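# Move the desk flask onto an incubator shelf

## Task

Take the flask that sits on the desk and set it on one of the incubator's shelves. It must rest flat on the shelf surface, with the same face upward as it had on the desk, and nothing of it may stick out beyond the shelf's front edge. The flasks already inside must stay flat on their shelves, unstacked and with their original face up. No flask may touch the floor. Neither incubator door may be banged open or closed. The robot must not topple or be left tilted. The result must hold without the robot supporting it. At the end, open the gripper and pull the robot away.

## Robot and tools

ROBOT. TidyBot++: a mobile base 0.54 m long, 0.50 m wide and 0.38 m tall on four powered casters, carrying one seven-joint arm with a two-finger gripper. The shoulder sits 0.12 m ahead of the base centre and 0.68 m above the floor. Segments: upper arm 0.42 m, forearm 0.31 m, hand 0.31 m (wrist to hand point). Cameras: base_camera, fixed on the base about 0.35 m up looking ahead and down (644x364 image), and wrist_camera, a fisheye on the hand looking along the fingers (644x476). The arm starts folded, hand down, jutting up to 0.08 m past the base front, elbow up to 1.15 m high. A downward-pointing hand reaches at most about 0.94 m high, and only near the base.

FRAMES. Base frame: origin on the floor below the base centre, x forward, y left, z up. hand_pose is reported in it: the point midway between the finger pads, its z axis out along the fingers, its y axis the closing direction. Odometry is the base frame as it was at scene start; heading is positive to the left, -3.142 to 3.142. base_tilt is in degrees, positive when leaning forward or right, with a fixed bias near 1 degree.

execute_actions. Arguments: actions, a list holding zero or one action; cameras, a list of base_camera, wrist_camera or all (omitted, null or ["all"] gives both, [] gives none). An action may contain:
- base: exactly one key, a relative offset from where the base last measured itself: translate_m (metres, forward positive, -2 to 2), strafe_m (metres, left positive, -2 to 2) or rotate_rad (radians, counter-clockwise from above positive, -6.3 to 6.3).
- joints: absolute targets for the single arm, one entry per named joint: joint_1_rad (any angle; positive turns the arm clockwise seen from above, opposite to rotate_rad), joint_2_rad (shoulder, -2.249 to 2.249), joint_3_rad (any angle), joint_4_rad (elbow, -2.579 to 2.579), joint_5_rad (any angle), joint_6_rad (wrist, -2.099 to 2.099), joint_7_rad (any angle; hand down, positive is counter-clockwise from above; at 1.57 fingers open left/right), gripper_pos (0 fully open to 1 fully closed; pad gap roughly 85 x (1 - gripper_pos) mm). Unbounded joints go the short way, so turn in steps below half a revolution. Done tolerance ±0.039 for joints 1-4, ±0.056 for 5-7, ±0.03 for gripper.
- speeds: caps for this action only, translate_m and strafe_m 0.05 to 0.5 m/s, rotate_rad 0.1 to 1.57 rad/s; the maximum is the default.
Base and joint motions start together. A base move needing over 8.667 s is refused; no action runs over 15 s. Any unknown key or out-of-range number rejects the whole call. Unnamed joints may still be pushing toward earlier targets.

ARM GEOMETRY. With joint_1_rad 0, joint_3_rad 3.14, joint_5_rad 0 (roughly the start), the arm moves in the vertical plane of the base x axis. Angles from vertical, forward positive: upper arm = joint_2_rad, forearm = joint_2_rad - joint_4_rad, hand = that minus joint_6_rad. The hand point's forward and upward offsets from the shoulder are the sums of length x sin and length x cos of those angles.

OTHER TOOLS. wait(seconds, 0 to 10) commands nothing and returns state and images. zoom_image(camera, region [x0, y0, x1, y1] in pixels, at most 504 by 504) enlarges part of that camera's latest full image. read_manual(section, "licences") returns licence text only. finished_scene(scene, the current scene's integer number) closes the scene for good and reports success.

RESULTS. Each result gives joint_positions, hand_pose, base_odometry, base_tilt, motor_effort (percent of maximum, signed toward higher joint values, bracket = peak during the last action; biased and noisy), a pictures line naming the images in order, base_status and joint_status. Status words: done; off_target (stopped away from target, maybe still pushing); contact_stop and time_out (target dropped, holding in place); not_followed (a self-collision check withheld the arm targets, shown with "joint command not followed" and a cause line; the gripper target still runs, and the withheld targets may be retried later); limit_stop_at_motor_heat (resend the target). on_its_own lists motion you did not command. The base's "done" only means the wheels turned as told; slipping or being blocked can leave it short. After a stop is reported, the remaining calls of that reply are skipped. A gripper closed to 1 reporting done holds nothing; off_target shows where an object stopped the fingers.

ACCURACY. Friction leaves joints slightly off even when all say done; to correct, send each joint its last command plus (desired - read). Hand position can be 1-2 cm off; trust the images. Loads make the arm sag; never command a loaded joint to its current reading. Odometry drifts a few cm and degrees over many moves.

AVOID. Driving while the arm is caught above about 0.8 m can tip the robot; sideways force on a raised hand can lift wheels. Torque sensors above 104.5 N m (joints 1-4) or 51.3 N m (joints 5-7) freeze the arm for 10 s, with warnings at 56.7 and 29.4; held weight counts. ARM HIT means the arm struck itself or the base, which no check prevents. Holding loads heats motors: MOTOR HOT from 60 °C, OVER-TEMPERATURE FAULT at 75 °C, when the arm sinks. Open and close doors gently, keep all flasks off the floor, release cleanly and back off before finishing.

Each tool is called in YAML: its name, and indented under it one key for each argument.

## Session

execute_actions:
  actions: []

Scene clock: 0.00 s.
base_odometry: x=+0.000 y=+0.000 heading=+0.000 (m, m, rad; odometry frame)
base_tilt: forward=+0.0 right=-0.2 (deg)
base_status: not commanded
joint_positions: joint_1_rad=+0.041 joint_2_rad=-0.371 joint_3_rad=+3.133 joint_4_rad=-2.550 joint_5_rad=-0.030 joint_6_rad=-0.851 joint_7_rad=+1.560 gripper_pos=+0.000
joint_status: not commanded
motor_effort: joint_1_rad=+0 joint_2_rad=+0 joint_3_rad=+1 joint_4_rad=+14 joint_5_rad=-1 joint_6_rad=+3 joint_7_rad=+0 (%)
hand_pose: x=+0.2592 y=+0.0033 z=+0.5849 quat_wxyz=(-0.009, +0.998, -0.031, +0.056) (m; base frame)
pictures: base_camera, wrist_camera
Images, in order (width x height): base_camera 644x364, wrist_camera 644x476.

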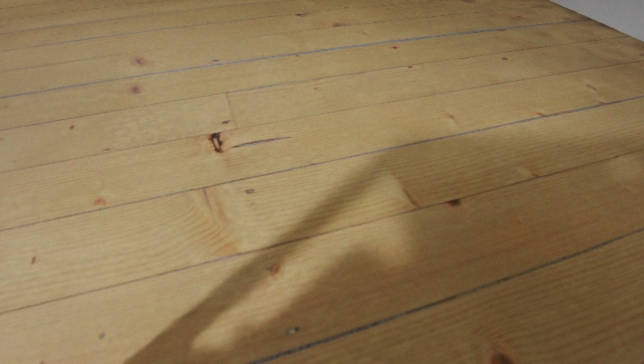

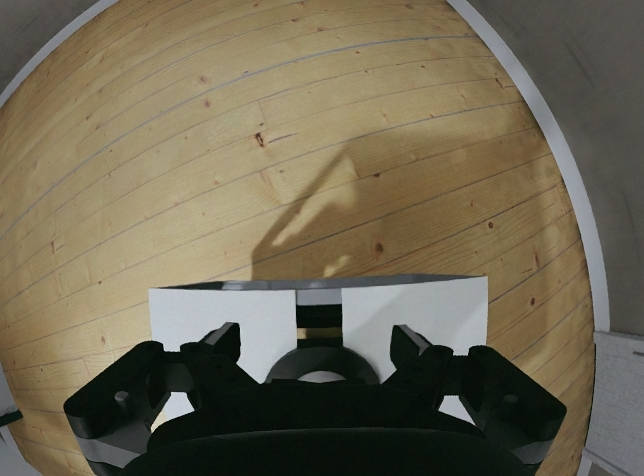

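execute_actions:
  actions:
    - {"joints":{"joint_6_rad":0.45},"base":{"rotate_rad":-1.57}}

execute_actions:
  actions:
    - {"base":{"rotate_rad":-1.57}}

Scene clock: 8.87 s.
base_odometry: x=+0.000 y=+0.000 heading=-1.569 (m, m, rad; odometry frame)
base_tilt: forward=+0.0 right=-0.2 (deg)
base_status: done
joint_positions: joint_1_rad=+0.041 joint_2_rad=-0.371 joint_3_rad=+3.133 joint_4_rad=-2.548 joint_5_rad=-0.030 joint_6_rad=+0.431 joint_7_rad=+1.560 gripper_pos=+0.000
joint_status: all done
motor_effort: joint_1_rad=+0(1) joint_2_rad=-5(6) joint_3_rad=+1(2) joint_4_rad=+19(19) joint_5_rad=-1(0) joint_6_rad=+10(10) joint_7_rad=+0(1) (%)
hand_pose: x=+0.5310 y=-0.0158 z=+0.8403 quat_wxyz=(+0.005, +0.766, -0.030, +0.642) (m; base frame)
pictures: base_camera, wrist_camera
camera_calibration (this result's frames):
wrist_camera: T_world_to_cam=[[-0.0183922, -0.999603, -0.021356, 0.0190471], [-0.166485, 0.0241233, -0.985749, 0.974254], [0.985873, -0.0145746, -0.166862, -0.250262], [0, 0, 0, 1]] pos_world=[0.409274, -0.00811019, 0.919017]
Images, in order (width x height): base_camera 644x364, wrist_camera 644x476.

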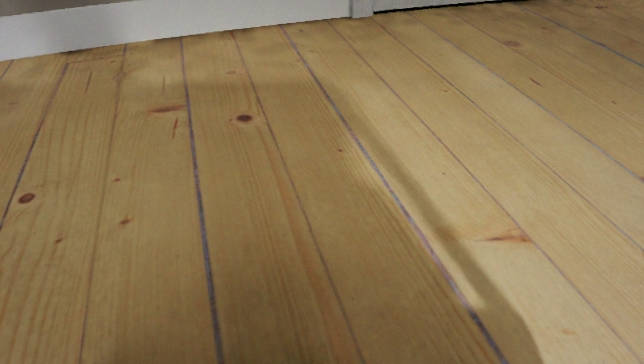

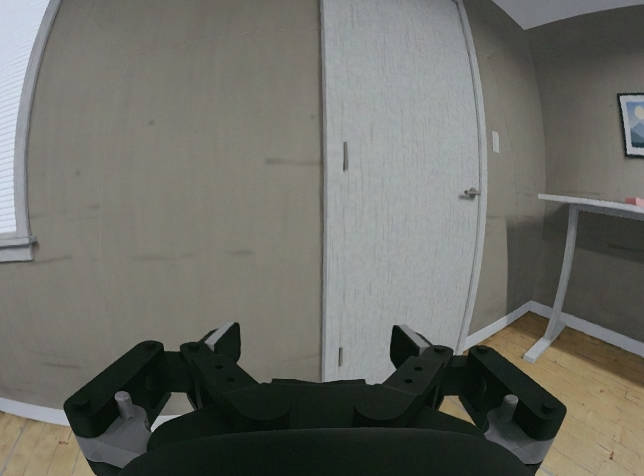

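Scene clock: 11.17 s.
base_odometry: x=+0.000 y=+0.000 heading=-3.138 (m, m, rad; odometry frame)
base_tilt: forward=+0.0 right=-0.2 (deg)
base_status: done
joint_positions: joint_1_rad=+0.041 joint_2_rad=-0.371 joint_3_rad=+3.134 joint_4_rad=-2.548 joint_5_rad=-0.030 joint_6_rad=+0.431 joint_7_rad=+1.560 gripper_pos=+0.000
joint_status: not commanded
motor_effort: joint_1_rad=+0(1) joint_2_rad=-5(6) joint_3_rad=+1(2) joint_4_rad=+19(19) joint_5_rad=-1(0) joint_6_rad=+11(10) joint_7_rad=+0(0) (%)
hand_pose: x=+0.5310 y=-0.0162 z=+0.8403 quat_wxyz=(+0.005, +0.766, -0.031, +0.642) (m; base frame)
pictures: base_camera, wrist_camera
camera_calibration (this result's frames):
wrist_camera: T_world_to_cam=[[-0.019052, -0.999585, -0.0216125, 0.0193003], [-0.166458, 0.0244859, -0.985744, 0.974252], [0.985864, -0.0151828, -0.166855, -0.250272], [0, 0, 0, 1]] pos_world=[0.409274, -0.00836298, 0.919021]
Images, in order (width x height): base_camera 644x364, wrist_camera 644x476.

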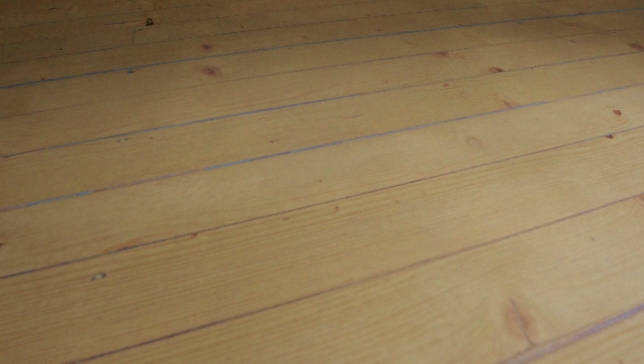

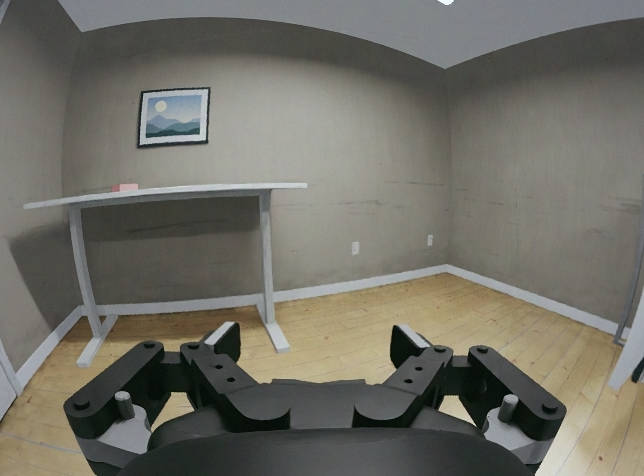

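execute_actions:
  actions:
    - {"base":{"rotate_rad":-1.3}}

Scene clock: 20.40 s.
base_odometry: x=+0.000 y=+0.000 heading=+1.846 (m, m, rad; odometry frame)
base_tilt: forward=+0.0 right=-0.2 (deg)
base_status: done
joint_positions: joint_1_rad=+0.041 joint_2_rad=-0.371 joint_3_rad=+3.134 joint_4_rad=-2.548 joint_5_rad=-0.030 joint_6_rad=+0.431 joint_7_rad=+1.560 gripper_pos=+0.000
joint_status: not commanded
motor_effort: joint_1_rad=+0(1) joint_2_rad=-5(6) joint_3_rad=+1(2) joint_4_rad=+19(19) joint_5_rad=-1(0) joint_6_rad=+10(10) joint_7_rad=+0(0) (%)
hand_pose: x=+0.5310 y=-0.0163 z=+0.8403 quat_wxyz=(+0.005, +0.766, -0.031, +0.642) (m; base frame)
pictures: base_camera, wrist_camera
camera_calibration (this result's frames):
wrist_camera: T_world_to_cam=[[-0.0194229, -0.999575, -0.0217567, 0.0194427], [-0.166443, 0.0246898, -0.985742, 0.974251], [0.98586, -0.0155247, -0.166852, -0.250278], [0, 0, 0, 1]] pos_world=[0.409274, -0.0085051, 0.919023]
Images, in order (width x height): base_camera 644x364, wrist_camera 644x476.

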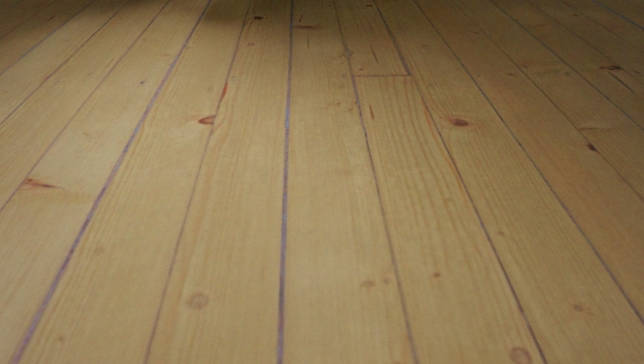

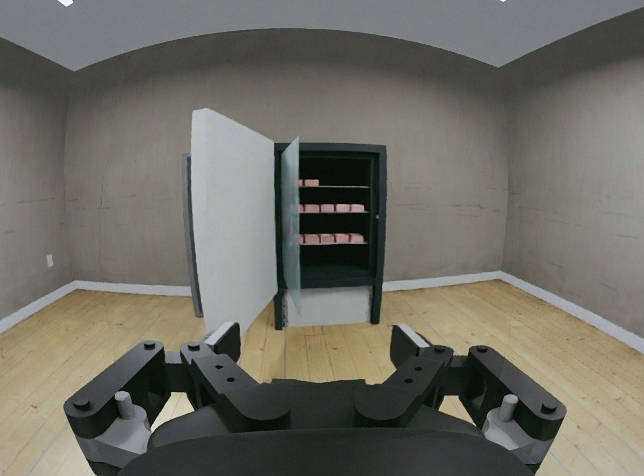

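zoom_image:
  camera: "wrist_camera"
  region: [170, 100, 420, 340]

Region (170, 100, 420, 340) of wrist_camera's 644x476 image, scaled by 2.016; it fills the top 484 rows of this view, and the rest is white.

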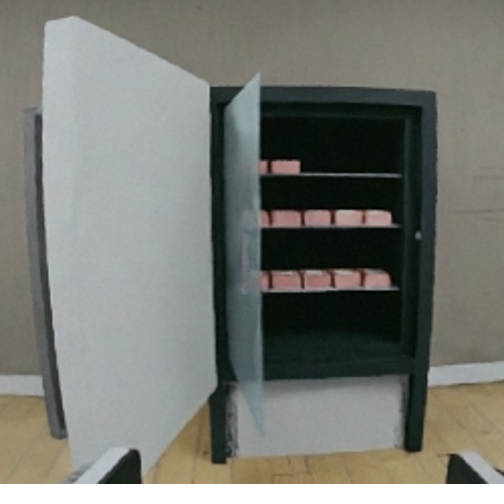

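execute_actions:
  actions:
    - {"base":{"rotate_rad":1.627},"joints":{"joint_1_rad":0,"joint_2_rad":0,"joint_4_rad":-0.8,"joint_5_rad":0,"joint_6_rad":-1.3}}
  cameras: []

execute_actions:
  actions:
    - {"base":{"strafe_m":0.41}}
  cameras: []

execute_actions:
  actions:
    - {"base":{"translate_m":1.0}}

Scene clock: 55.00 s.
base_odometry: x=+0.000 y=+0.000 heading=-2.811 (m, m, rad; odometry frame)
base_tilt: forward=+0.0 right=-0.2 (deg)
base_status: done
joint_positions: joint_1_rad=+0.013 joint_2_rad=-0.018 joint_3_rad=+3.130 joint_4_rad=-0.814 joint_5_rad=-0.030 joint_6_rad=-1.256 joint_7_rad=+1.560 gripper_pos=+0.000
joint_status: all done
motor_effort: joint_1_rad=+0(1) joint_2_rad=-16(18) joint_3_rad=+0(2) joint_4_rad=+17(22) joint_5_rad=-1(1) joint_6_rad=+10(11) joint_7_rad=+0(0) (%)
hand_pose: x=+0.6120 y=+0.0097 z=+1.1779 quat_wxyz=(-0.017, +0.855, -0.001, +0.518) (m; base frame)
pictures: none
No camera images: the call's "cameras" was empty. Leave "cameras" out to get every camera's image.

Scene clock: 57.17 s.
base_odometry: x=+0.134 y=-0.388 heading=-2.810 (m, m, rad; odometry frame)
base_tilt: forward=+0.0 right=-0.2 (deg)
base_status: done
joint_positions: joint_1_rad=+0.006 joint_2_rad=-0.016 joint_3_rad=+3.130 joint_4_rad=-0.814 joint_5_rad=-0.030 joint_6_rad=-1.256 joint_7_rad=+1.560 gripper_pos=+0.000
joint_status: not commanded
motor_effort: joint_1_rad=+0(2) joint_2_rad=-16(17) joint_3_rad=+1(2) joint_4_rad=+17(17) joint_5_rad=-1(2) joint_6_rad=+9(9) joint_7_rad=+0(0) (%)
hand_pose: x=+0.6125 y=+0.0130 z=+1.1774 quat_wxyz=(-0.018, +0.856, +0.001, +0.517) (m; base frame)
pictures: none
No camera images: the call's "cameras" was empty. Leave "cameras" out to get every camera's image.

Scene clock: 60.53 s.
base_odometry: x=-0.812 y=-0.714 heading=-2.810 (m, m, rad; odometry frame)
base_tilt: forward=+0.0 right=-0.2 (deg)
base_status: done
joint_positions: joint_1_rad=+0.006 joint_2_rad=+0.001 joint_3_rad=+3.130 joint_4_rad=-0.812 joint_5_rad=-0.030 joint_6_rad=-1.259 joint_7_rad=+1.560 gripper_pos=+0.000
joint_status: not commanded
motor_effort: joint_1_rad=+0(1) joint_2_rad=-17(20) joint_3_rad=+1(0) joint_4_rad=+17(18) joint_5_rad=-1(1) joint_6_rad=+9(10) joint_7_rad=+0(0) (%)
hand_pose: x=+0.6205 y=+0.0129 z=+1.1692 quat_wxyz=(-0.019, +0.860, +0.001, +0.510) (m; base frame)
pictures: base_camera, wrist_camera
camera_calibration (this result's frames):
wrist_camera: T_world_to_cam=[[0.0562119, -0.997912, -0.0318217, 0.0223804], [-0.473426, 0.00142041, -0.880833, 1.38083], [0.879038, 0.0645785, -0.472357, 0.139205], [0, 0, 0, 1]] pos_world=[0.530094, 0.0113826, 1.28274]
Images, in order (width x height): base_camera 644x364, wrist_camera 644x476.

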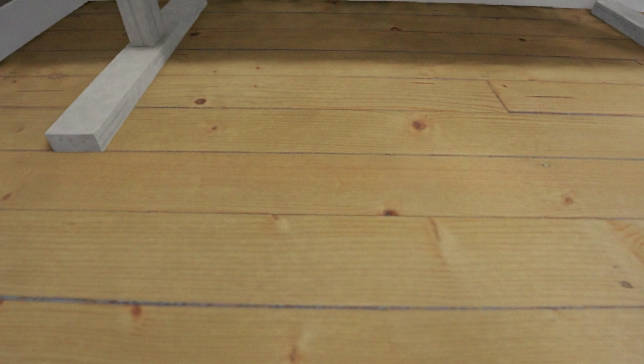

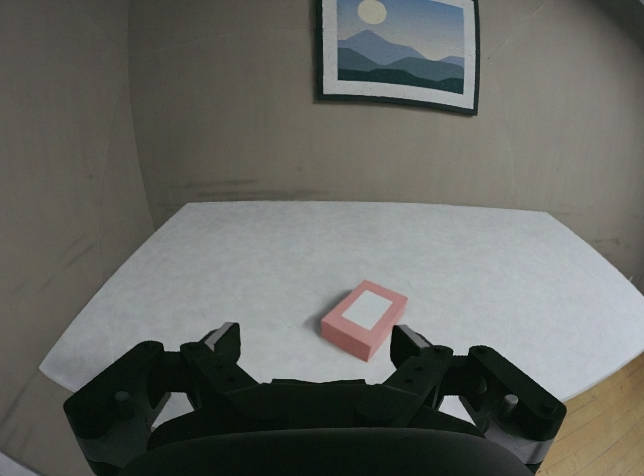

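zoom_image:
  camera: "wrist_camera"
  region: [290, 260, 430, 380]

execute_actions:
  actions:
    - {"base":{"translate_m":-0.25}}

zoom_image:
  camera: "wrist_camera"
  region: [290, 200, 430, 320]

Region (290, 260, 430, 380) of wrist_camera's 644x476 image, scaled by 3.600; it fills the top 432 rows of this view, and the rest is white.

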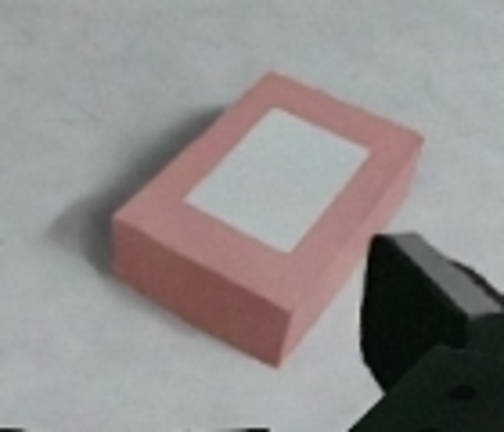

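Scene clock: 69.37 s.
base_odometry: x=-0.575 y=-0.632 heading=-2.810 (m, m, rad; odometry frame)
base_tilt: forward=+0.0 right=-0.2 (deg)
base_status: done
joint_positions: joint_1_rad=+0.005 joint_2_rad=-0.006 joint_3_rad=+3.131 joint_4_rad=-0.811 joint_5_rad=-0.029 joint_6_rad=-1.259 joint_7_rad=+1.560 gripper_pos=+0.000
joint_status: not commanded
motor_effort: joint_1_rad=+0(3) joint_2_rad=-17(21) joint_3_rad=+0(2) joint_4_rad=+18(19) joint_5_rad=-1(2) joint_6_rad=+10(10) joint_7_rad=+1(1) (%)
hand_pose: x=+0.6171 y=+0.0129 z=+1.1730 quat_wxyz=(-0.018, +0.858, +0.001, +0.513) (m; base frame)
pictures: base_camera, wrist_camera
camera_calibration (this result's frames):
wrist_camera: T_world_to_cam=[[0.0563778, -0.997924, -0.0311358, 0.0217804], [-0.466998, 0.00120629, -0.884258, 1.38261], [0.88246, 0.0643928, -0.46596, 0.134384], [0, 0, 0, 1]] pos_world=[0.525861, 0.011414, 1.28588]
Images, in order (width x height): base_camera 644x364, wrist_camera 644x476.

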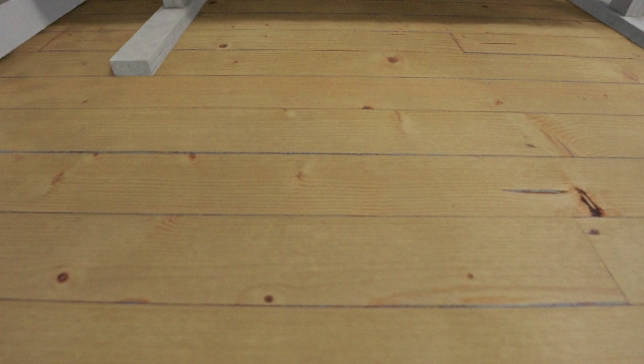

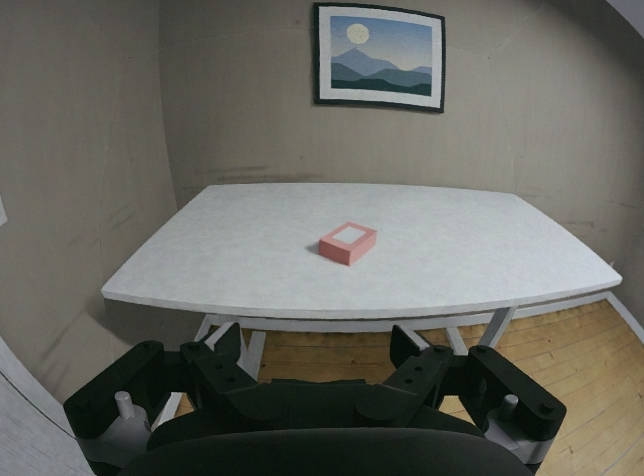

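Region (290, 200, 430, 320) of wrist_camera's 644x476 image, scaled by 3.600; it fills the top 432 rows of this view, and the rest is white.

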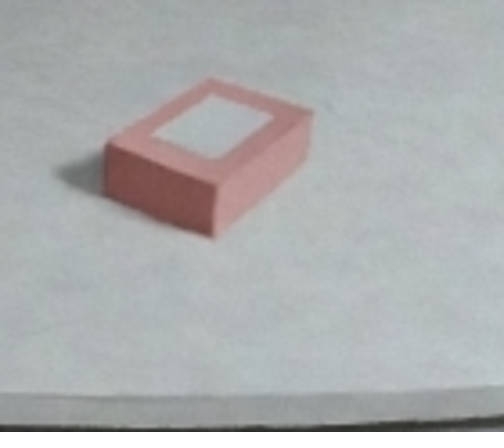

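execute_actions:
  actions:
    - {"base":{"strafe_m":0.26},"joints":{"joint_1_rad":0.65,"joint_2_rad":-0.55,"joint_3_rad":3.14,"joint_4_rad":-1.76,"joint_5_rad":0.02,"joint_6_rad":-0.81,"joint_7_rad":1.57}}
  cameras: []

execute_actions:
  actions:
    - {"base":{"translate_m":0.54},"speeds":{"translate_m":0.25}}

Scene clock: 128.33 s.
base_odometry: x=-0.490 y=-0.878 heading=-2.810 (m, m, rad; odometry frame)
base_tilt: forward=+0.0 right=-0.2 (deg)
base_status: done
joint_positions: joint_1_rad=+0.635 joint_2_rad=-0.535 joint_3_rad=+3.132 joint_4_rad=-1.747 joint_5_rad=-0.024 joint_6_rad=-0.856 joint_7_rad=+1.560 gripper_pos=+0.000
joint_status: all done
motor_effort: joint_1_rad=+0(1) joint_2_rad=-1(19) joint_3_rad=+1(3) joint_4_rad=+20(21) joint_5_rad=-1(3) joint_6_rad=+9(10) joint_7_rad=+0(1) (%)
hand_pose: x=+0.4101 y=-0.2005 z=+1.0057 quat_wxyz=(+0.146, +0.816, -0.270, +0.490) (m; base frame)
pictures: none
No camera images: the call's "cameras" was empty. Leave "cameras" out to get every camera's image.

Scene clock: 131.33 s.
base_odometry: x=-1.001 y=-1.054 heading=-2.809 (m, m, rad; odometry frame)
base_tilt: forward=+0.0 right=-0.2 (deg)
base_status: done
joint_positions: joint_1_rad=+0.635 joint_2_rad=-0.544 joint_3_rad=+3.133 joint_4_rad=-1.747 joint_5_rad=-0.022 joint_6_rad=-0.853 joint_7_rad=+1.560 gripper_pos=+0.000
joint_status: not commanded
motor_effort: joint_1_rad=+0(0) joint_2_rad=-1(3) joint_3_rad=+1(2) joint_4_rad=+20(21) joint_5_rad=-1(2) joint_6_rad=+10(10) joint_7_rad=+0(0) (%)
hand_pose: x=+0.4074 y=-0.1999 z=+1.0093 quat_wxyz=(+0.148, +0.813, -0.270, +0.494) (m; base frame)
pictures: base_camera, wrist_camera
camera_calibration (this result's frames):
wrist_camera: T_world_to_cam=[[-0.556297, -0.830572, -0.0261404, 0.0941625], [-0.369159, 0.275192, -0.887689, 1.15853], [0.744483, -0.484169, -0.459701, 0.19708], [0, 0, 0, 1]] pos_world=[0.33334, -0.145188, 1.12147]
Images, in order (width x height): base_camera 644x364, wrist_camera 644x476.

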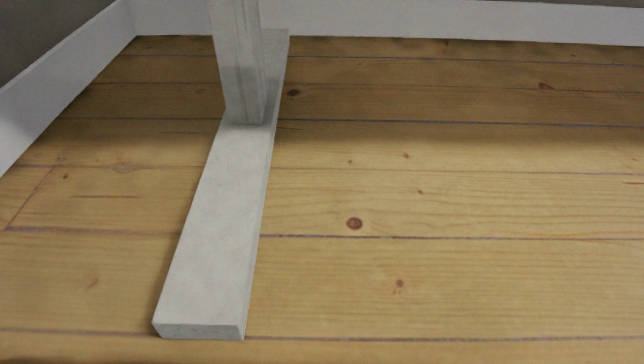

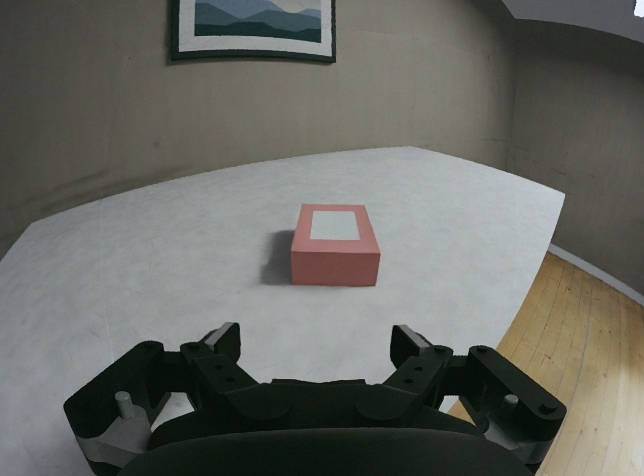

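execute_actions:
  actions:
    - {"base":{"strafe_m":-0.016},"joints":{"joint_2_rad":-0.36,"joint_4_rad":-1.772,"joint_6_rad":-0.62}}
  cameras: ["wrist_camera"]

Scene clock: 151.20 s.
base_odometry: x=-1.006 y=-1.039 heading=-2.809 (m, m, rad; odometry frame)
base_tilt: forward=+0.0 right=-0.2 (deg)
base_status: done
joint_positions: joint_1_rad=+0.636 joint_2_rad=-0.359 joint_3_rad=+3.137 joint_4_rad=-1.759 joint_5_rad=-0.021 joint_6_rad=-0.663 joint_7_rad=+1.560 gripper_pos=+0.000
joint_status: all done
motor_effort: joint_1_rad=+0(0) joint_2_rad=-8(11) joint_3_rad=+1(2) joint_4_rad=+21(23) joint_5_rad=-1(1) joint_6_rad=+9(10) joint_7_rad=+0(0) (%)
hand_pose: x=+0.4747 y=-0.2527 z=+0.9822 quat_wxyz=(+0.148, +0.813, -0.274, +0.492) (m; base frame)
pictures: wrist_camera
camera_calibration (this result's frames):
wrist_camera: T_world_to_cam=[[-0.562076, -0.826563, -0.0293874, 0.094011], [-0.369956, 0.283037, -0.884886, 1.17346], [0.739732, -0.486501, -0.46488, 0.115733], [0, 0, 0, 1]] pos_world=[0.401359, -0.198122, 1.09494]
Images, in order (width x height): wrist_camera 644x476.

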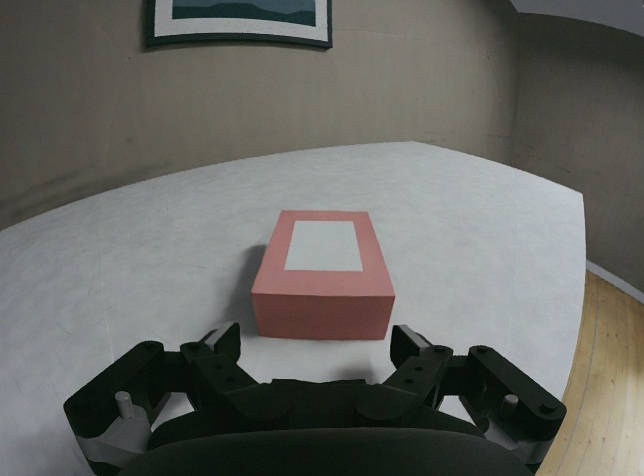

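execute_actions:
  actions:
    - {"base":{"strafe_m":-0.005}}
  cameras: []

execute_actions:
  actions:
    - {"joints":{"joint_2_rad":-0.3,"joint_4_rad":-1.71,"joint_6_rad":-0.595}}
  cameras: ["wrist_camera"]

Scene clock: 168.37 s.
base_odometry: x=-1.008 y=-1.035 heading=-2.809 (m, m, rad; odometry frame)
base_tilt: forward=+0.0 right=-0.2 (deg)
base_status: done
joint_positions: joint_1_rad=+0.636 joint_2_rad=-0.359 joint_3_rad=+3.137 joint_4_rad=-1.759 joint_5_rad=-0.021 joint_6_rad=-0.663 joint_7_rad=+1.560 gripper_pos=+0.000
joint_status: not commanded
motor_effort: joint_1_rad=+0(1) joint_2_rad=-9(11) joint_3_rad=+0(2) joint_4_rad=+22(22) joint_5_rad=-1(2) joint_6_rad=+9(10) joint_7_rad=+0(0) (%)
hand_pose: x=+0.4746 y=-0.2530 z=+0.9822 quat_wxyz=(+0.148, +0.813, -0.274, +0.492) (m; base frame)
pictures: none
No camera images: the call's "cameras" was empty. Leave "cameras" out to get every camera's image.

Scene clock: 169.20 s.
base_odometry: x=-1.008 y=-1.035 heading=-2.809 (m, m, rad; odometry frame)
base_tilt: forward=+0.0 right=-0.2 (deg)
base_status: not commanded
joint_positions: joint_1_rad=+0.636 joint_2_rad=-0.309 joint_3_rad=+3.137 joint_4_rad=-1.718 joint_5_rad=-0.021 joint_6_rad=-0.637 joint_7_rad=+1.560 gripper_pos=+0.000
joint_status: all done
motor_effort: joint_1_rad=+0(0) joint_2_rad=-10(11) joint_3_rad=+1(1) joint_4_rad=+22(22) joint_5_rad=-1(1) joint_6_rad=+9(9) joint_7_rad=+0(0) (%)
hand_pose: x=+0.4928 y=-0.2665 z=+0.9909 quat_wxyz=(+0.151, +0.809, -0.273, +0.499) (m; base frame)
pictures: wrist_camera
camera_calibration (this result's frames):
wrist_camera: T_world_to_cam=[[-0.562624, -0.82621, -0.0288347, 0.0927719], [-0.357385, 0.274523, -0.8927, 1.191], [0.745473, -0.491949, -0.449728, 0.0803567], [0, 0, 0, 1]] pos_world=[0.417936, -0.210776, 1.10202]
Images, in order (width x height): wrist_camera 644x476.

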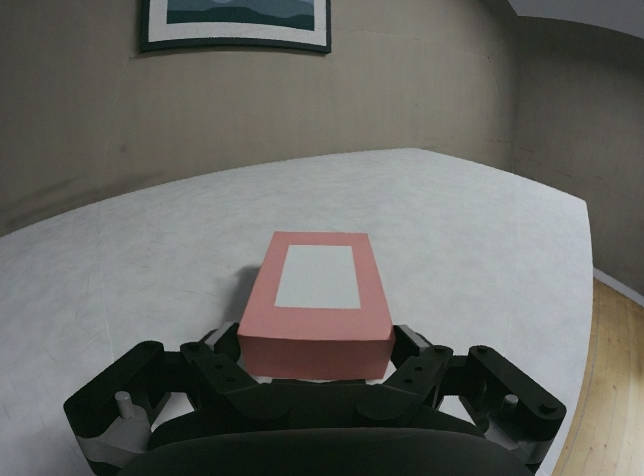

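execute_actions:
  actions:
    - {"joints":{"joint_2_rad":-0.21,"joint_4_rad":-1.653}}
  cameras: ["wrist_camera"]

Scene clock: 177.50 s.
base_odometry: x=-1.008 y=-1.035 heading=-2.809 (m, m, rad; odometry frame)
base_tilt: forward=+0.0 right=-0.2 (deg)
base_status: not commanded
joint_positions: joint_1_rad=+0.636 joint_2_rad=-0.217 joint_3_rad=+3.137 joint_4_rad=-1.666 joint_5_rad=-0.021 joint_6_rad=-0.637 joint_7_rad=+1.560 gripper_pos=+0.000
joint_status: all done
motor_effort: joint_1_rad=+0(0) joint_2_rad=-13(14) joint_3_rad=+0(1) joint_4_rad=+22(23) joint_5_rad=-1(1) joint_6_rad=+10(10) joint_7_rad=+0(0) (%)
hand_pose: x=+0.5195 y=-0.2862 z=+0.9775 quat_wxyz=(+0.145, +0.818, -0.276, +0.482) (m; base frame)
pictures: wrist_camera
camera_calibration (this result's frames):
wrist_camera: T_world_to_cam=[[-0.563525, -0.825533, -0.0305783, 0.0935395], [-0.385725, 0.295675, -0.873952, 1.1965], [0.730518, -0.480699, -0.485049, 0.0902369], [0, 0, 0, 1]] pos_world=[0.448312, -0.233178, 1.09231]
Images, in order (width x height): wrist_camera 644x476.

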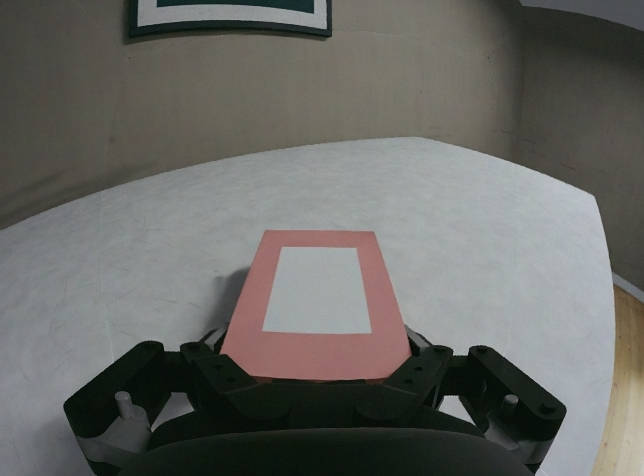

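Grip, then lift keeping hand angle (2.086).

execute_actions:
  actions:
    - {"joints":{"gripper_pos":1}}
  cameras: []

execute_actions:
  actions:
    - {"joints":{"joint_4_rad":-1.5,"joint_6_rad":-0.83}}
  cameras: ["wrist_camera"]

Scene clock: 184.87 s.
base_odometry: x=-1.008 y=-1.035 heading=-2.809 (m, m, rad; odometry frame)
base_tilt: forward=+0.0 right=-0.2 (deg)
base_status: not commanded
joint_positions: joint_1_rad=+0.636 joint_2_rad=-0.217 joint_3_rad=+3.137 joint_4_rad=-1.665 joint_5_rad=-0.021 joint_6_rad=-0.636 joint_7_rad=+1.560 gripper_pos=+0.034
joint_status: gripper_pos off_target (ended at +0.034, target +1.000)
motor_effort: joint_1_rad=+0(0) joint_2_rad=-13(14) joint_3_rad=+1(1) joint_4_rad=+22(22) joint_5_rad=-1(1) joint_6_rad=+10(10) joint_7_rad=+1(0) (%)
hand_pose: x=+0.5198 y=-0.2865 z=+0.9783 quat_wxyz=(+0.145, +0.818, -0.276, +0.483) (m; base frame)
pictures: none
No camera images: the call's "cameras" was empty. Leave "cameras" out to get every camera's image.

Scene clock: 185.97 s.
base_odometry: x=-1.008 y=-1.035 heading=-2.809 (m, m, rad; odometry frame)
base_tilt: forward=+0.0 right=-0.2 (deg)
base_status: not commanded
joint_positions: joint_1_rad=+0.636 joint_2_rad=-0.216 joint_3_rad=+3.137 joint_4_rad=-1.515 joint_5_rad=-0.021 joint_6_rad=-0.792 joint_7_rad=+1.560 gripper_pos=+0.034
joint_status: all done
motor_effort: joint_1_rad=+0(0) joint_2_rad=-13(15) joint_3_rad=+1(1) joint_4_rad=+22(23) joint_5_rad=-1(1) joint_6_rad=+10(10) joint_7_rad=+0(1) (%)
hand_pose: x=+0.5123 y=-0.2800 z=+1.0219 quat_wxyz=(+0.144, +0.820, -0.275, +0.480) (m; base frame)
pictures: wrist_camera
camera_calibration (this result's frames):
wrist_camera: T_world_to_cam=[[-0.56105, -0.827232, -0.0301669, 0.0938539], [-0.391476, 0.297266, -0.87085, 1.23089], [0.729363, -0.47678, -0.490623, 0.127431], [0, 0, 0, 1]] pos_world=[0.441577, -0.227507, 1.13727]
Images, in order (width x height): wrist_camera 644x476.

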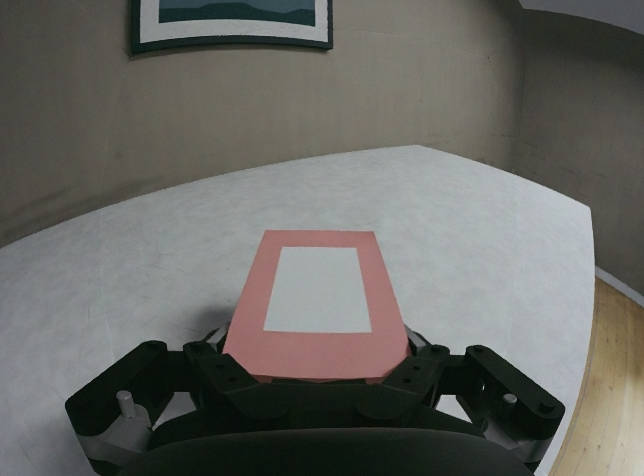

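execute_actions:
  actions:
    - {"base":{"translate_m":-1.66},"speeds":{"translate_m":0.4}}
  cameras: []

execute_actions:
  actions:
    - {"base":{"rotate_rad":-1.571},"speeds":{"rotate_rad":0.8},"joints":{"joint_1_rad":-0.015}}
  cameras: []

execute_actions:
  actions:
    - {"base":{"translate_m":1.6},"speeds":{"translate_m":0.4}}

Scene clock: 205.60 s.
base_odometry: x=+0.561 y=-0.492 heading=-2.809 (m, m, rad; odometry frame)
base_tilt: forward=+0.0 right=-0.2 (deg)
base_status: done
joint_positions: joint_1_rad=+0.638 joint_2_rad=-0.211 joint_3_rad=+3.137 joint_4_rad=-1.515 joint_5_rad=-0.021 joint_6_rad=-0.794 joint_7_rad=+1.560 gripper_pos=+0.034
joint_status: not commanded
motor_effort: joint_1_rad=+0(1) joint_2_rad=-14(16) joint_3_rad=+1(2) joint_4_rad=+22(22) joint_5_rad=-1(1) joint_6_rad=+10(10) joint_7_rad=+1(1) (%)
hand_pose: x=+0.5131 y=-0.2815 z=+1.0192 quat_wxyz=(+0.143, +0.822, -0.277, +0.477) (m; base frame)
pictures: none
No camera images: the call's "cameras" was empty. Leave "cameras" out to get every camera's image.

Scene clock: 208.37 s.
base_odometry: x=+0.561 y=-0.492 heading=+1.904 (m, m, rad; odometry frame)
base_tilt: forward=+0.0 right=-0.2 (deg)
base_status: done
joint_positions: joint_1_rad=-0.003 joint_2_rad=-0.211 joint_3_rad=+3.141 joint_4_rad=-1.515 joint_5_rad=-0.020 joint_6_rad=-0.794 joint_7_rad=+1.560 gripper_pos=+0.034
joint_status: all done
motor_effort: joint_1_rad=+0(2) joint_2_rad=-13(14) joint_3_rad=+1(3) joint_4_rad=+21(22) joint_5_rad=-1(1) joint_6_rad=+10(10) joint_7_rad=+0(0) (%)
hand_pose: x=+0.6032 y=+0.0078 z=+1.0192 quat_wxyz=(-0.013, +0.867, -0.005, +0.498) (m; base frame)
pictures: none
No camera images: the call's "cameras" was empty. Leave "cameras" out to get every camera's image.

Scene clock: 213.53 s.
base_odometry: x=+0.038 y=+1.021 heading=+1.904 (m, m, rad; odometry frame)
base_tilt: forward=+0.0 right=-0.2 (deg)
base_status: done
joint_positions: joint_1_rad=-0.003 joint_2_rad=-0.206 joint_3_rad=+3.141 joint_4_rad=-1.515 joint_5_rad=-0.020 joint_6_rad=-0.795 joint_7_rad=+1.560 gripper_pos=+0.034
joint_status: not commanded
motor_effort: joint_1_rad=+0(1) joint_2_rad=-14(17) joint_3_rad=+0(1) joint_4_rad=+22(23) joint_5_rad=-1(1) joint_6_rad=+10(10) joint_7_rad=+0(0) (%)
hand_pose: x=+0.6045 y=+0.0078 z=+1.0169 quat_wxyz=(-0.013, +0.868, -0.005, +0.496) (m; base frame)
pictures: base_camera, wrist_camera
camera_calibration (this result's frames):
wrist_camera: T_world_to_cam=[[0.0392, -0.998759, -0.0307259, 0.0225406], [-0.501617, 0.006925, -0.865062, 1.24004], [0.864201, 0.049323, -0.500723, 0.119623], [0, 0, 0, 1]] pos_world=[0.517765, 0.00802519, 1.1333]
Images, in order (width x height): base_camera 644x364, wrist_camera 644x476.

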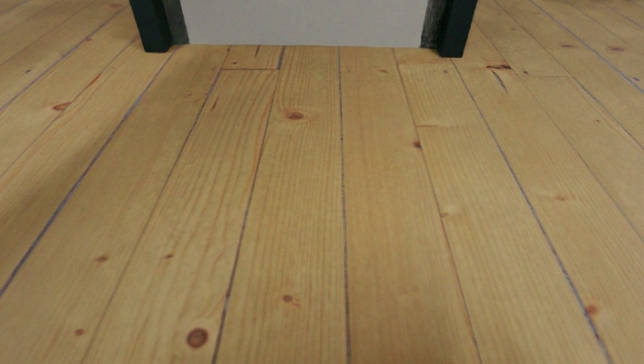

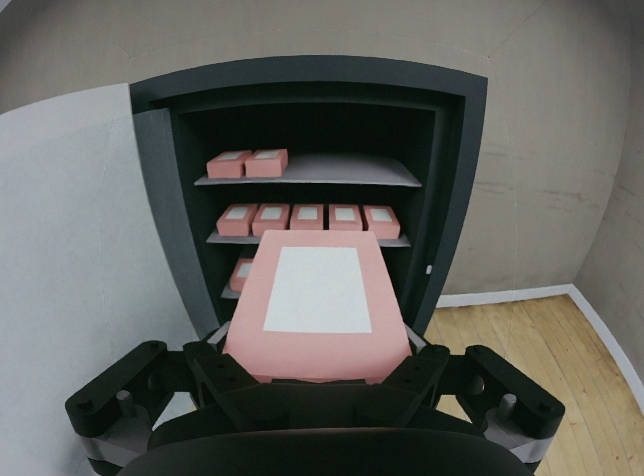

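execute_actions:
  actions:
    - {"base":{"rotate_rad":-0.03}}
  cameras: []

execute_actions:
  actions:
    - {"base":{"strafe_m":-0.07}}
  cameras: ["wrist_camera"]

execute_actions:
  actions:
    - {"base":{"translate_m":0.25},"speeds":{"translate_m":0.2}}

Scene clock: 237.40 s.
base_odometry: x=+0.038 y=+1.021 heading=+1.874 (m, m, rad; odometry frame)
base_tilt: forward=+0.0 right=-0.2 (deg)
base_status: done
joint_positions: joint_1_rad=-0.006 joint_2_rad=-0.206 joint_3_rad=+3.143 joint_4_rad=-1.515 joint_5_rad=-0.020 joint_6_rad=-0.795 joint_7_rad=+1.560 gripper_pos=+0.034
joint_status: not commanded
motor_effort: joint_1_rad=+0(2) joint_2_rad=-14(14) joint_3_rad=+1(2) joint_4_rad=+22(23) joint_5_rad=-1(2) joint_6_rad=+10(10) joint_7_rad=+0(0) (%)
hand_pose: x=+0.6045 y=+0.0078 z=+1.0169 quat_wxyz=(-0.013, +0.868, -0.005, +0.496) (m; base frame)
pictures: none
No camera images: the call's "cameras" was empty. Leave "cameras" out to get every camera's image.

Scene clock: 238.50 s.
base_odometry: x=+0.105 y=+1.042 heading=+1.874 (m, m, rad; odometry frame)
base_tilt: forward=+0.0 right=-0.2 (deg)
base_status: done
joint_positions: joint_1_rad=-0.006 joint_2_rad=-0.206 joint_3_rad=+3.145 joint_4_rad=-1.515 joint_5_rad=-0.020 joint_6_rad=-0.795 joint_7_rad=+1.560 gripper_pos=+0.034
joint_status: not commanded
motor_effort: joint_1_rad=+0(2) joint_2_rad=-14(16) joint_3_rad=+0(3) joint_4_rad=+22(23) joint_5_rad=-1(2) joint_6_rad=+10(10) joint_7_rad=+1(0) (%)
hand_pose: x=+0.6045 y=+0.0067 z=+1.0169 quat_wxyz=(-0.013, +0.868, -0.006, +0.496) (m; base frame)
pictures: wrist_camera
camera_calibration (this result's frames):
wrist_camera: T_world_to_cam=[[0.037623, -0.998815, -0.0308611, 0.0225055], [-0.501745, 0.00782639, -0.86498, 1.24005], [0.864197, 0.0480276, -0.500856, 0.119794], [0, 0, 0, 1]] pos_world=[0.517814, 0.0070203, 1.13331]
Images, in order (width x height): wrist_camera 644x476.

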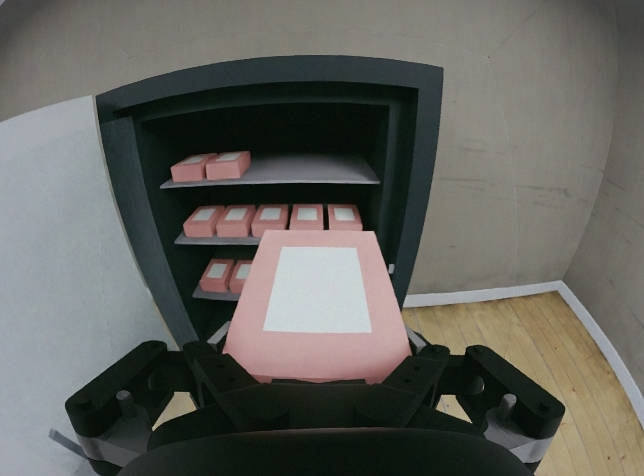

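Scene clock: 240.50 s.
base_odometry: x=+0.031 y=+1.281 heading=+1.874 (m, m, rad; odometry frame)
base_tilt: forward=+0.0 right=-0.2 (deg)
base_status: done
joint_positions: joint_1_rad=-0.006 joint_2_rad=-0.205 joint_3_rad=+3.145 joint_4_rad=-1.515 joint_5_rad=-0.020 joint_6_rad=-0.796 joint_7_rad=+1.560 gripper_pos=+0.034
joint_status: not commanded
motor_effort: joint_1_rad=+1(0) joint_2_rad=-14(16) joint_3_rad=+1(1) joint_4_rad=+23(24) joint_5_rad=-1(1) joint_6_rad=+10(10) joint_7_rad=+1(0) (%)
hand_pose: x=+0.6049 y=+0.0067 z=+1.0163 quat_wxyz=(-0.013, +0.869, -0.006, +0.495) (m; base frame)
pictures: base_camera, wrist_camera
camera_calibration (this result's frames):
wrist_camera: T_world_to_cam=[[0.0375859, -0.998815, -0.0309047, 0.0225439], [-0.503053, 0.00781002, -0.86422, 1.23975], [0.863438, 0.0480292, -0.502164, 0.120954], [0, 0, 0, 1]] pos_world=[0.518378, 0.00702534, 1.13285]
Images, in order (width x height): base_camera 644x364, wrist_camera 644x476.

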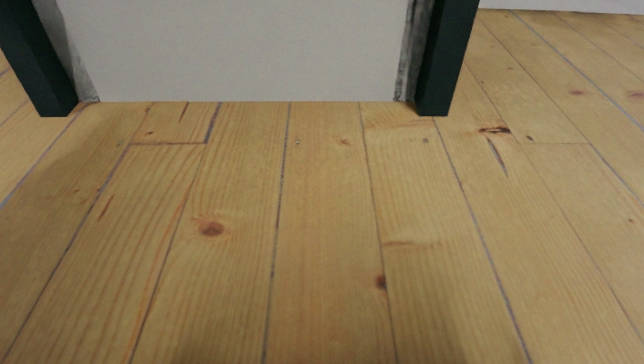

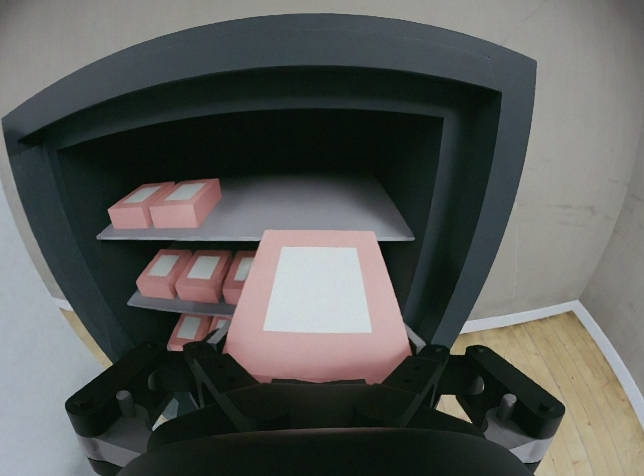

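execute_actions:
  actions:
    - {"joints":{"joint_4_rad":-1.635,"joint_6_rad":-0.645}}
  cameras: []

execute_actions:
  actions:
    - {"base":{"translate_m":0.16},"speeds":{"translate_m":0.08}}
  cameras: ["wrist_camera"]

Scene clock: 258.23 s.
base_odometry: x=+0.031 y=+1.281 heading=+1.874 (m, m, rad; odometry frame)
base_tilt: forward=+0.0 right=-0.2 (deg)
base_status: not commanded
joint_positions: joint_1_rad=-0.006 joint_2_rad=-0.205 joint_3_rad=+3.145 joint_4_rad=-1.630 joint_5_rad=-0.020 joint_6_rad=-0.693 joint_7_rad=+1.560 gripper_pos=+0.034
joint_status: all done
motor_effort: joint_1_rad=+0(0) joint_2_rad=-14(15) joint_3_rad=+1(1) joint_4_rad=+22(24) joint_5_rad=-1(1) joint_6_rad=+10(10) joint_7_rad=+1(1) (%)
hand_pose: x=+0.6103 y=+0.0063 z=+0.9773 quat_wxyz=(-0.013, +0.872, -0.007, +0.490) (m; base frame)
pictures: none
No camera images: the call's "cameras" was empty. Leave "cameras" out to get every camera's image.

Scene clock: 260.70 s.
base_odometry: x=-0.017 y=+1.434 heading=+1.874 (m, m, rad; odometry frame)
base_tilt: forward=+0.0 right=-0.2 (deg)
base_status: done
joint_positions: joint_1_rad=-0.006 joint_2_rad=-0.206 joint_3_rad=+3.145 joint_4_rad=-1.630 joint_5_rad=-0.020 joint_6_rad=-0.692 joint_7_rad=+1.560 gripper_pos=+0.034
joint_status: not commanded
motor_effort: joint_1_rad=+0(0) joint_2_rad=-14(17) joint_3_rad=+1(1) joint_4_rad=+22(23) joint_5_rad=-1(1) joint_6_rad=+10(10) joint_7_rad=+0(1) (%)
hand_pose: x=+0.6102 y=+0.0063 z=+0.9778 quat_wxyz=(-0.013, +0.871, -0.007, +0.490) (m; base frame)
pictures: wrist_camera
camera_calibration (this result's frames):
wrist_camera: T_world_to_cam=[[0.0352599, -0.998875, -0.0316947, 0.0229255], [-0.512652, 0.0091456, -0.858548, 1.20944], [0.857872, 0.0465206, -0.511753, 0.109879], [0, 0, 0, 1]] pos_world=[0.52495, 0.00672702, 1.09532]
Images, in order (width x height): wrist_camera 644x476.

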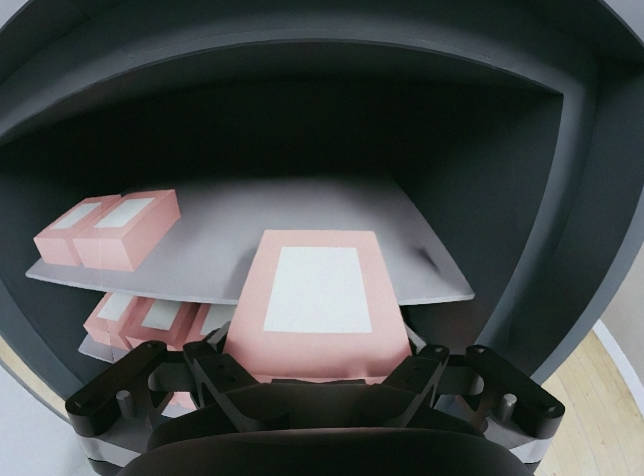

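execute_actions:
  actions:
    - {"joints":{"joint_4_rad":-1.665,"joint_6_rad":-0.59}}
  cameras: []

execute_actions:
  actions:
    - {"base":{"translate_m":0.08},"speeds":{"translate_m":0.05}}
  cameras: ["wrist_camera"]

Scene clock: 272.03 s.
base_odometry: x=-0.017 y=+1.434 heading=+1.874 (m, m, rad; odometry frame)
base_tilt: forward=+0.0 right=-0.2 (deg)
base_status: not commanded
joint_positions: joint_1_rad=-0.006 joint_2_rad=-0.206 joint_3_rad=+3.145 joint_4_rad=-1.657 joint_5_rad=-0.020 joint_6_rad=-0.637 joint_7_rad=+1.560 gripper_pos=+0.034
joint_status: all done
motor_effort: joint_1_rad=+0(0) joint_2_rad=-14(15) joint_3_rad=+1(1) joint_4_rad=+22(23) joint_5_rad=-1(1) joint_6_rad=+10(10) joint_7_rad=+0(0) (%)
hand_pose: x=+0.6158 y=+0.0060 z=+0.9771 quat_wxyz=(-0.013, +0.864, -0.007, +0.502) (m; base frame)
pictures: none
No camera images: the call's "cameras" was empty. Leave "cameras" out to get every camera's image.

Scene clock: 274.10 s.
base_odometry: x=-0.041 y=+1.510 heading=+1.874 (m, m, rad; odometry frame)
base_tilt: forward=+0.0 right=-0.2 (deg)
base_status: done
joint_positions: joint_1_rad=-0.006 joint_2_rad=-0.206 joint_3_rad=+3.145 joint_4_rad=-1.657 joint_5_rad=-0.020 joint_6_rad=-0.636 joint_7_rad=+1.560 gripper_pos=+0.034
joint_status: not commanded
motor_effort: joint_1_rad=+0(1) joint_2_rad=-14(17) joint_3_rad=+1(2) joint_4_rad=+22(23) joint_5_rad=-1(1) joint_6_rad=+10(11) joint_7_rad=+0(1) (%)
hand_pose: x=+0.6158 y=+0.0060 z=+0.9771 quat_wxyz=(-0.013, +0.864, -0.007, +0.503) (m; base frame)
pictures: wrist_camera
camera_calibration (this result's frames):
wrist_camera: T_world_to_cam=[[0.0350625, -0.998907, -0.030907, 0.0218078], [-0.487908, 0.00988039, -0.872839, 1.21043], [0.872191, 0.0456837, -0.487028, 0.0717477], [0, 0, 0, 1]] pos_world=[0.527235, 0.00654672, 1.09213]
Images, in order (width x height): wrist_camera 644x476.

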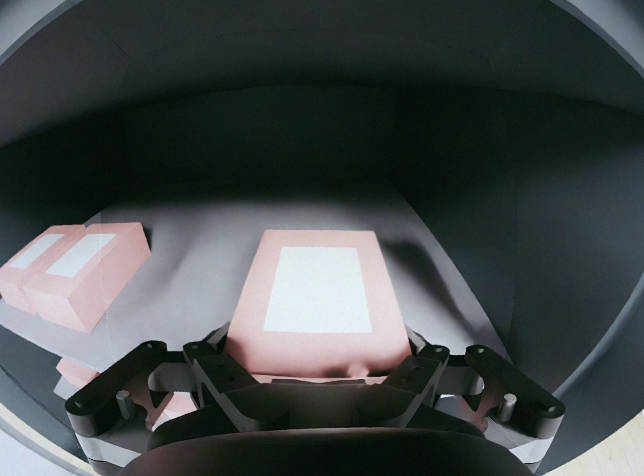

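execute_actions:
  actions:
    - {"joints":{"joint_4_rad":-1.69,"joint_6_rad":-0.565}}
  cameras: []

execute_actions:
  actions:
    - {"base":{"translate_m":0.045},"speeds":{"translate_m":0.05}}
  cameras: ["wrist_camera"]

Scene clock: 281.63 s.
base_odometry: x=-0.041 y=+1.510 heading=+1.874 (m, m, rad; odometry frame)
base_tilt: forward=+0.0 right=-0.2 (deg)
base_status: not commanded
joint_positions: joint_1_rad=-0.006 joint_2_rad=-0.206 joint_3_rad=+3.145 joint_4_rad=-1.682 joint_5_rad=-0.020 joint_6_rad=-0.614 joint_7_rad=+1.560 gripper_pos=+0.034
joint_status: all done
motor_effort: joint_1_rad=+0(0) joint_2_rad=-14(15) joint_3_rad=+1(0) joint_4_rad=+22(24) joint_5_rad=-1(1) joint_6_rad=+10(11) joint_7_rad=+0(0) (%)
hand_pose: x=+0.6163 y=+0.0059 z=+0.9690 quat_wxyz=(-0.012, +0.865, -0.008, +0.502) (m; base frame)
pictures: none
No camera images: the call's "cameras" was empty. Leave "cameras" out to get every camera's image.

Scene clock: 283.00 s.
base_odometry: x=-0.054 y=+1.554 heading=+1.874 (m, m, rad; odometry frame)
base_tilt: forward=+0.0 right=-0.2 (deg)
base_status: done
joint_positions: joint_1_rad=-0.006 joint_2_rad=-0.206 joint_3_rad=+3.145 joint_4_rad=-1.682 joint_5_rad=-0.020 joint_6_rad=-0.613 joint_7_rad=+1.560 gripper_pos=+0.034
joint_status: not commanded
motor_effort: joint_1_rad=+1(1) joint_2_rad=-14(17) joint_3_rad=+1(1) joint_4_rad=+22(23) joint_5_rad=-1(1) joint_6_rad=+10(10) joint_7_rad=+0(0) (%)
hand_pose: x=+0.6164 y=+0.0059 z=+0.9692 quat_wxyz=(-0.012, +0.865, -0.008, +0.502) (m; base frame)
pictures: wrist_camera
camera_calibration (this result's frames):
wrist_camera: T_world_to_cam=[[0.0345763, -0.998921, -0.0309967, 0.02182], [-0.489043, 0.010137, -0.872201, 1.20387], [0.871574, 0.0453162, -0.488165, 0.0687973], [0, 0, 0, 1]] pos_world=[0.528028, 0.00647522, 1.08428]
Images, in order (width x height): wrist_camera 644x476.

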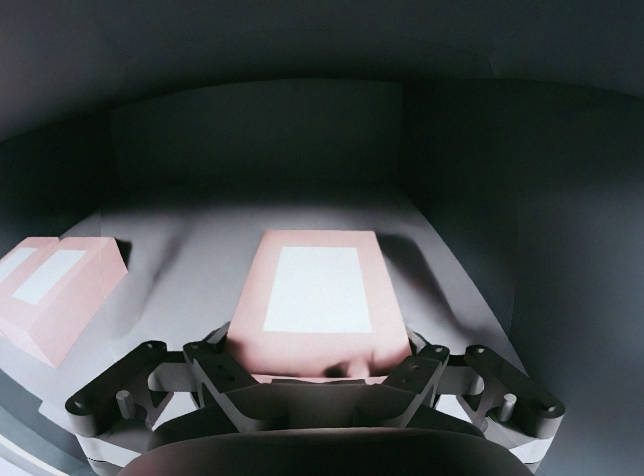

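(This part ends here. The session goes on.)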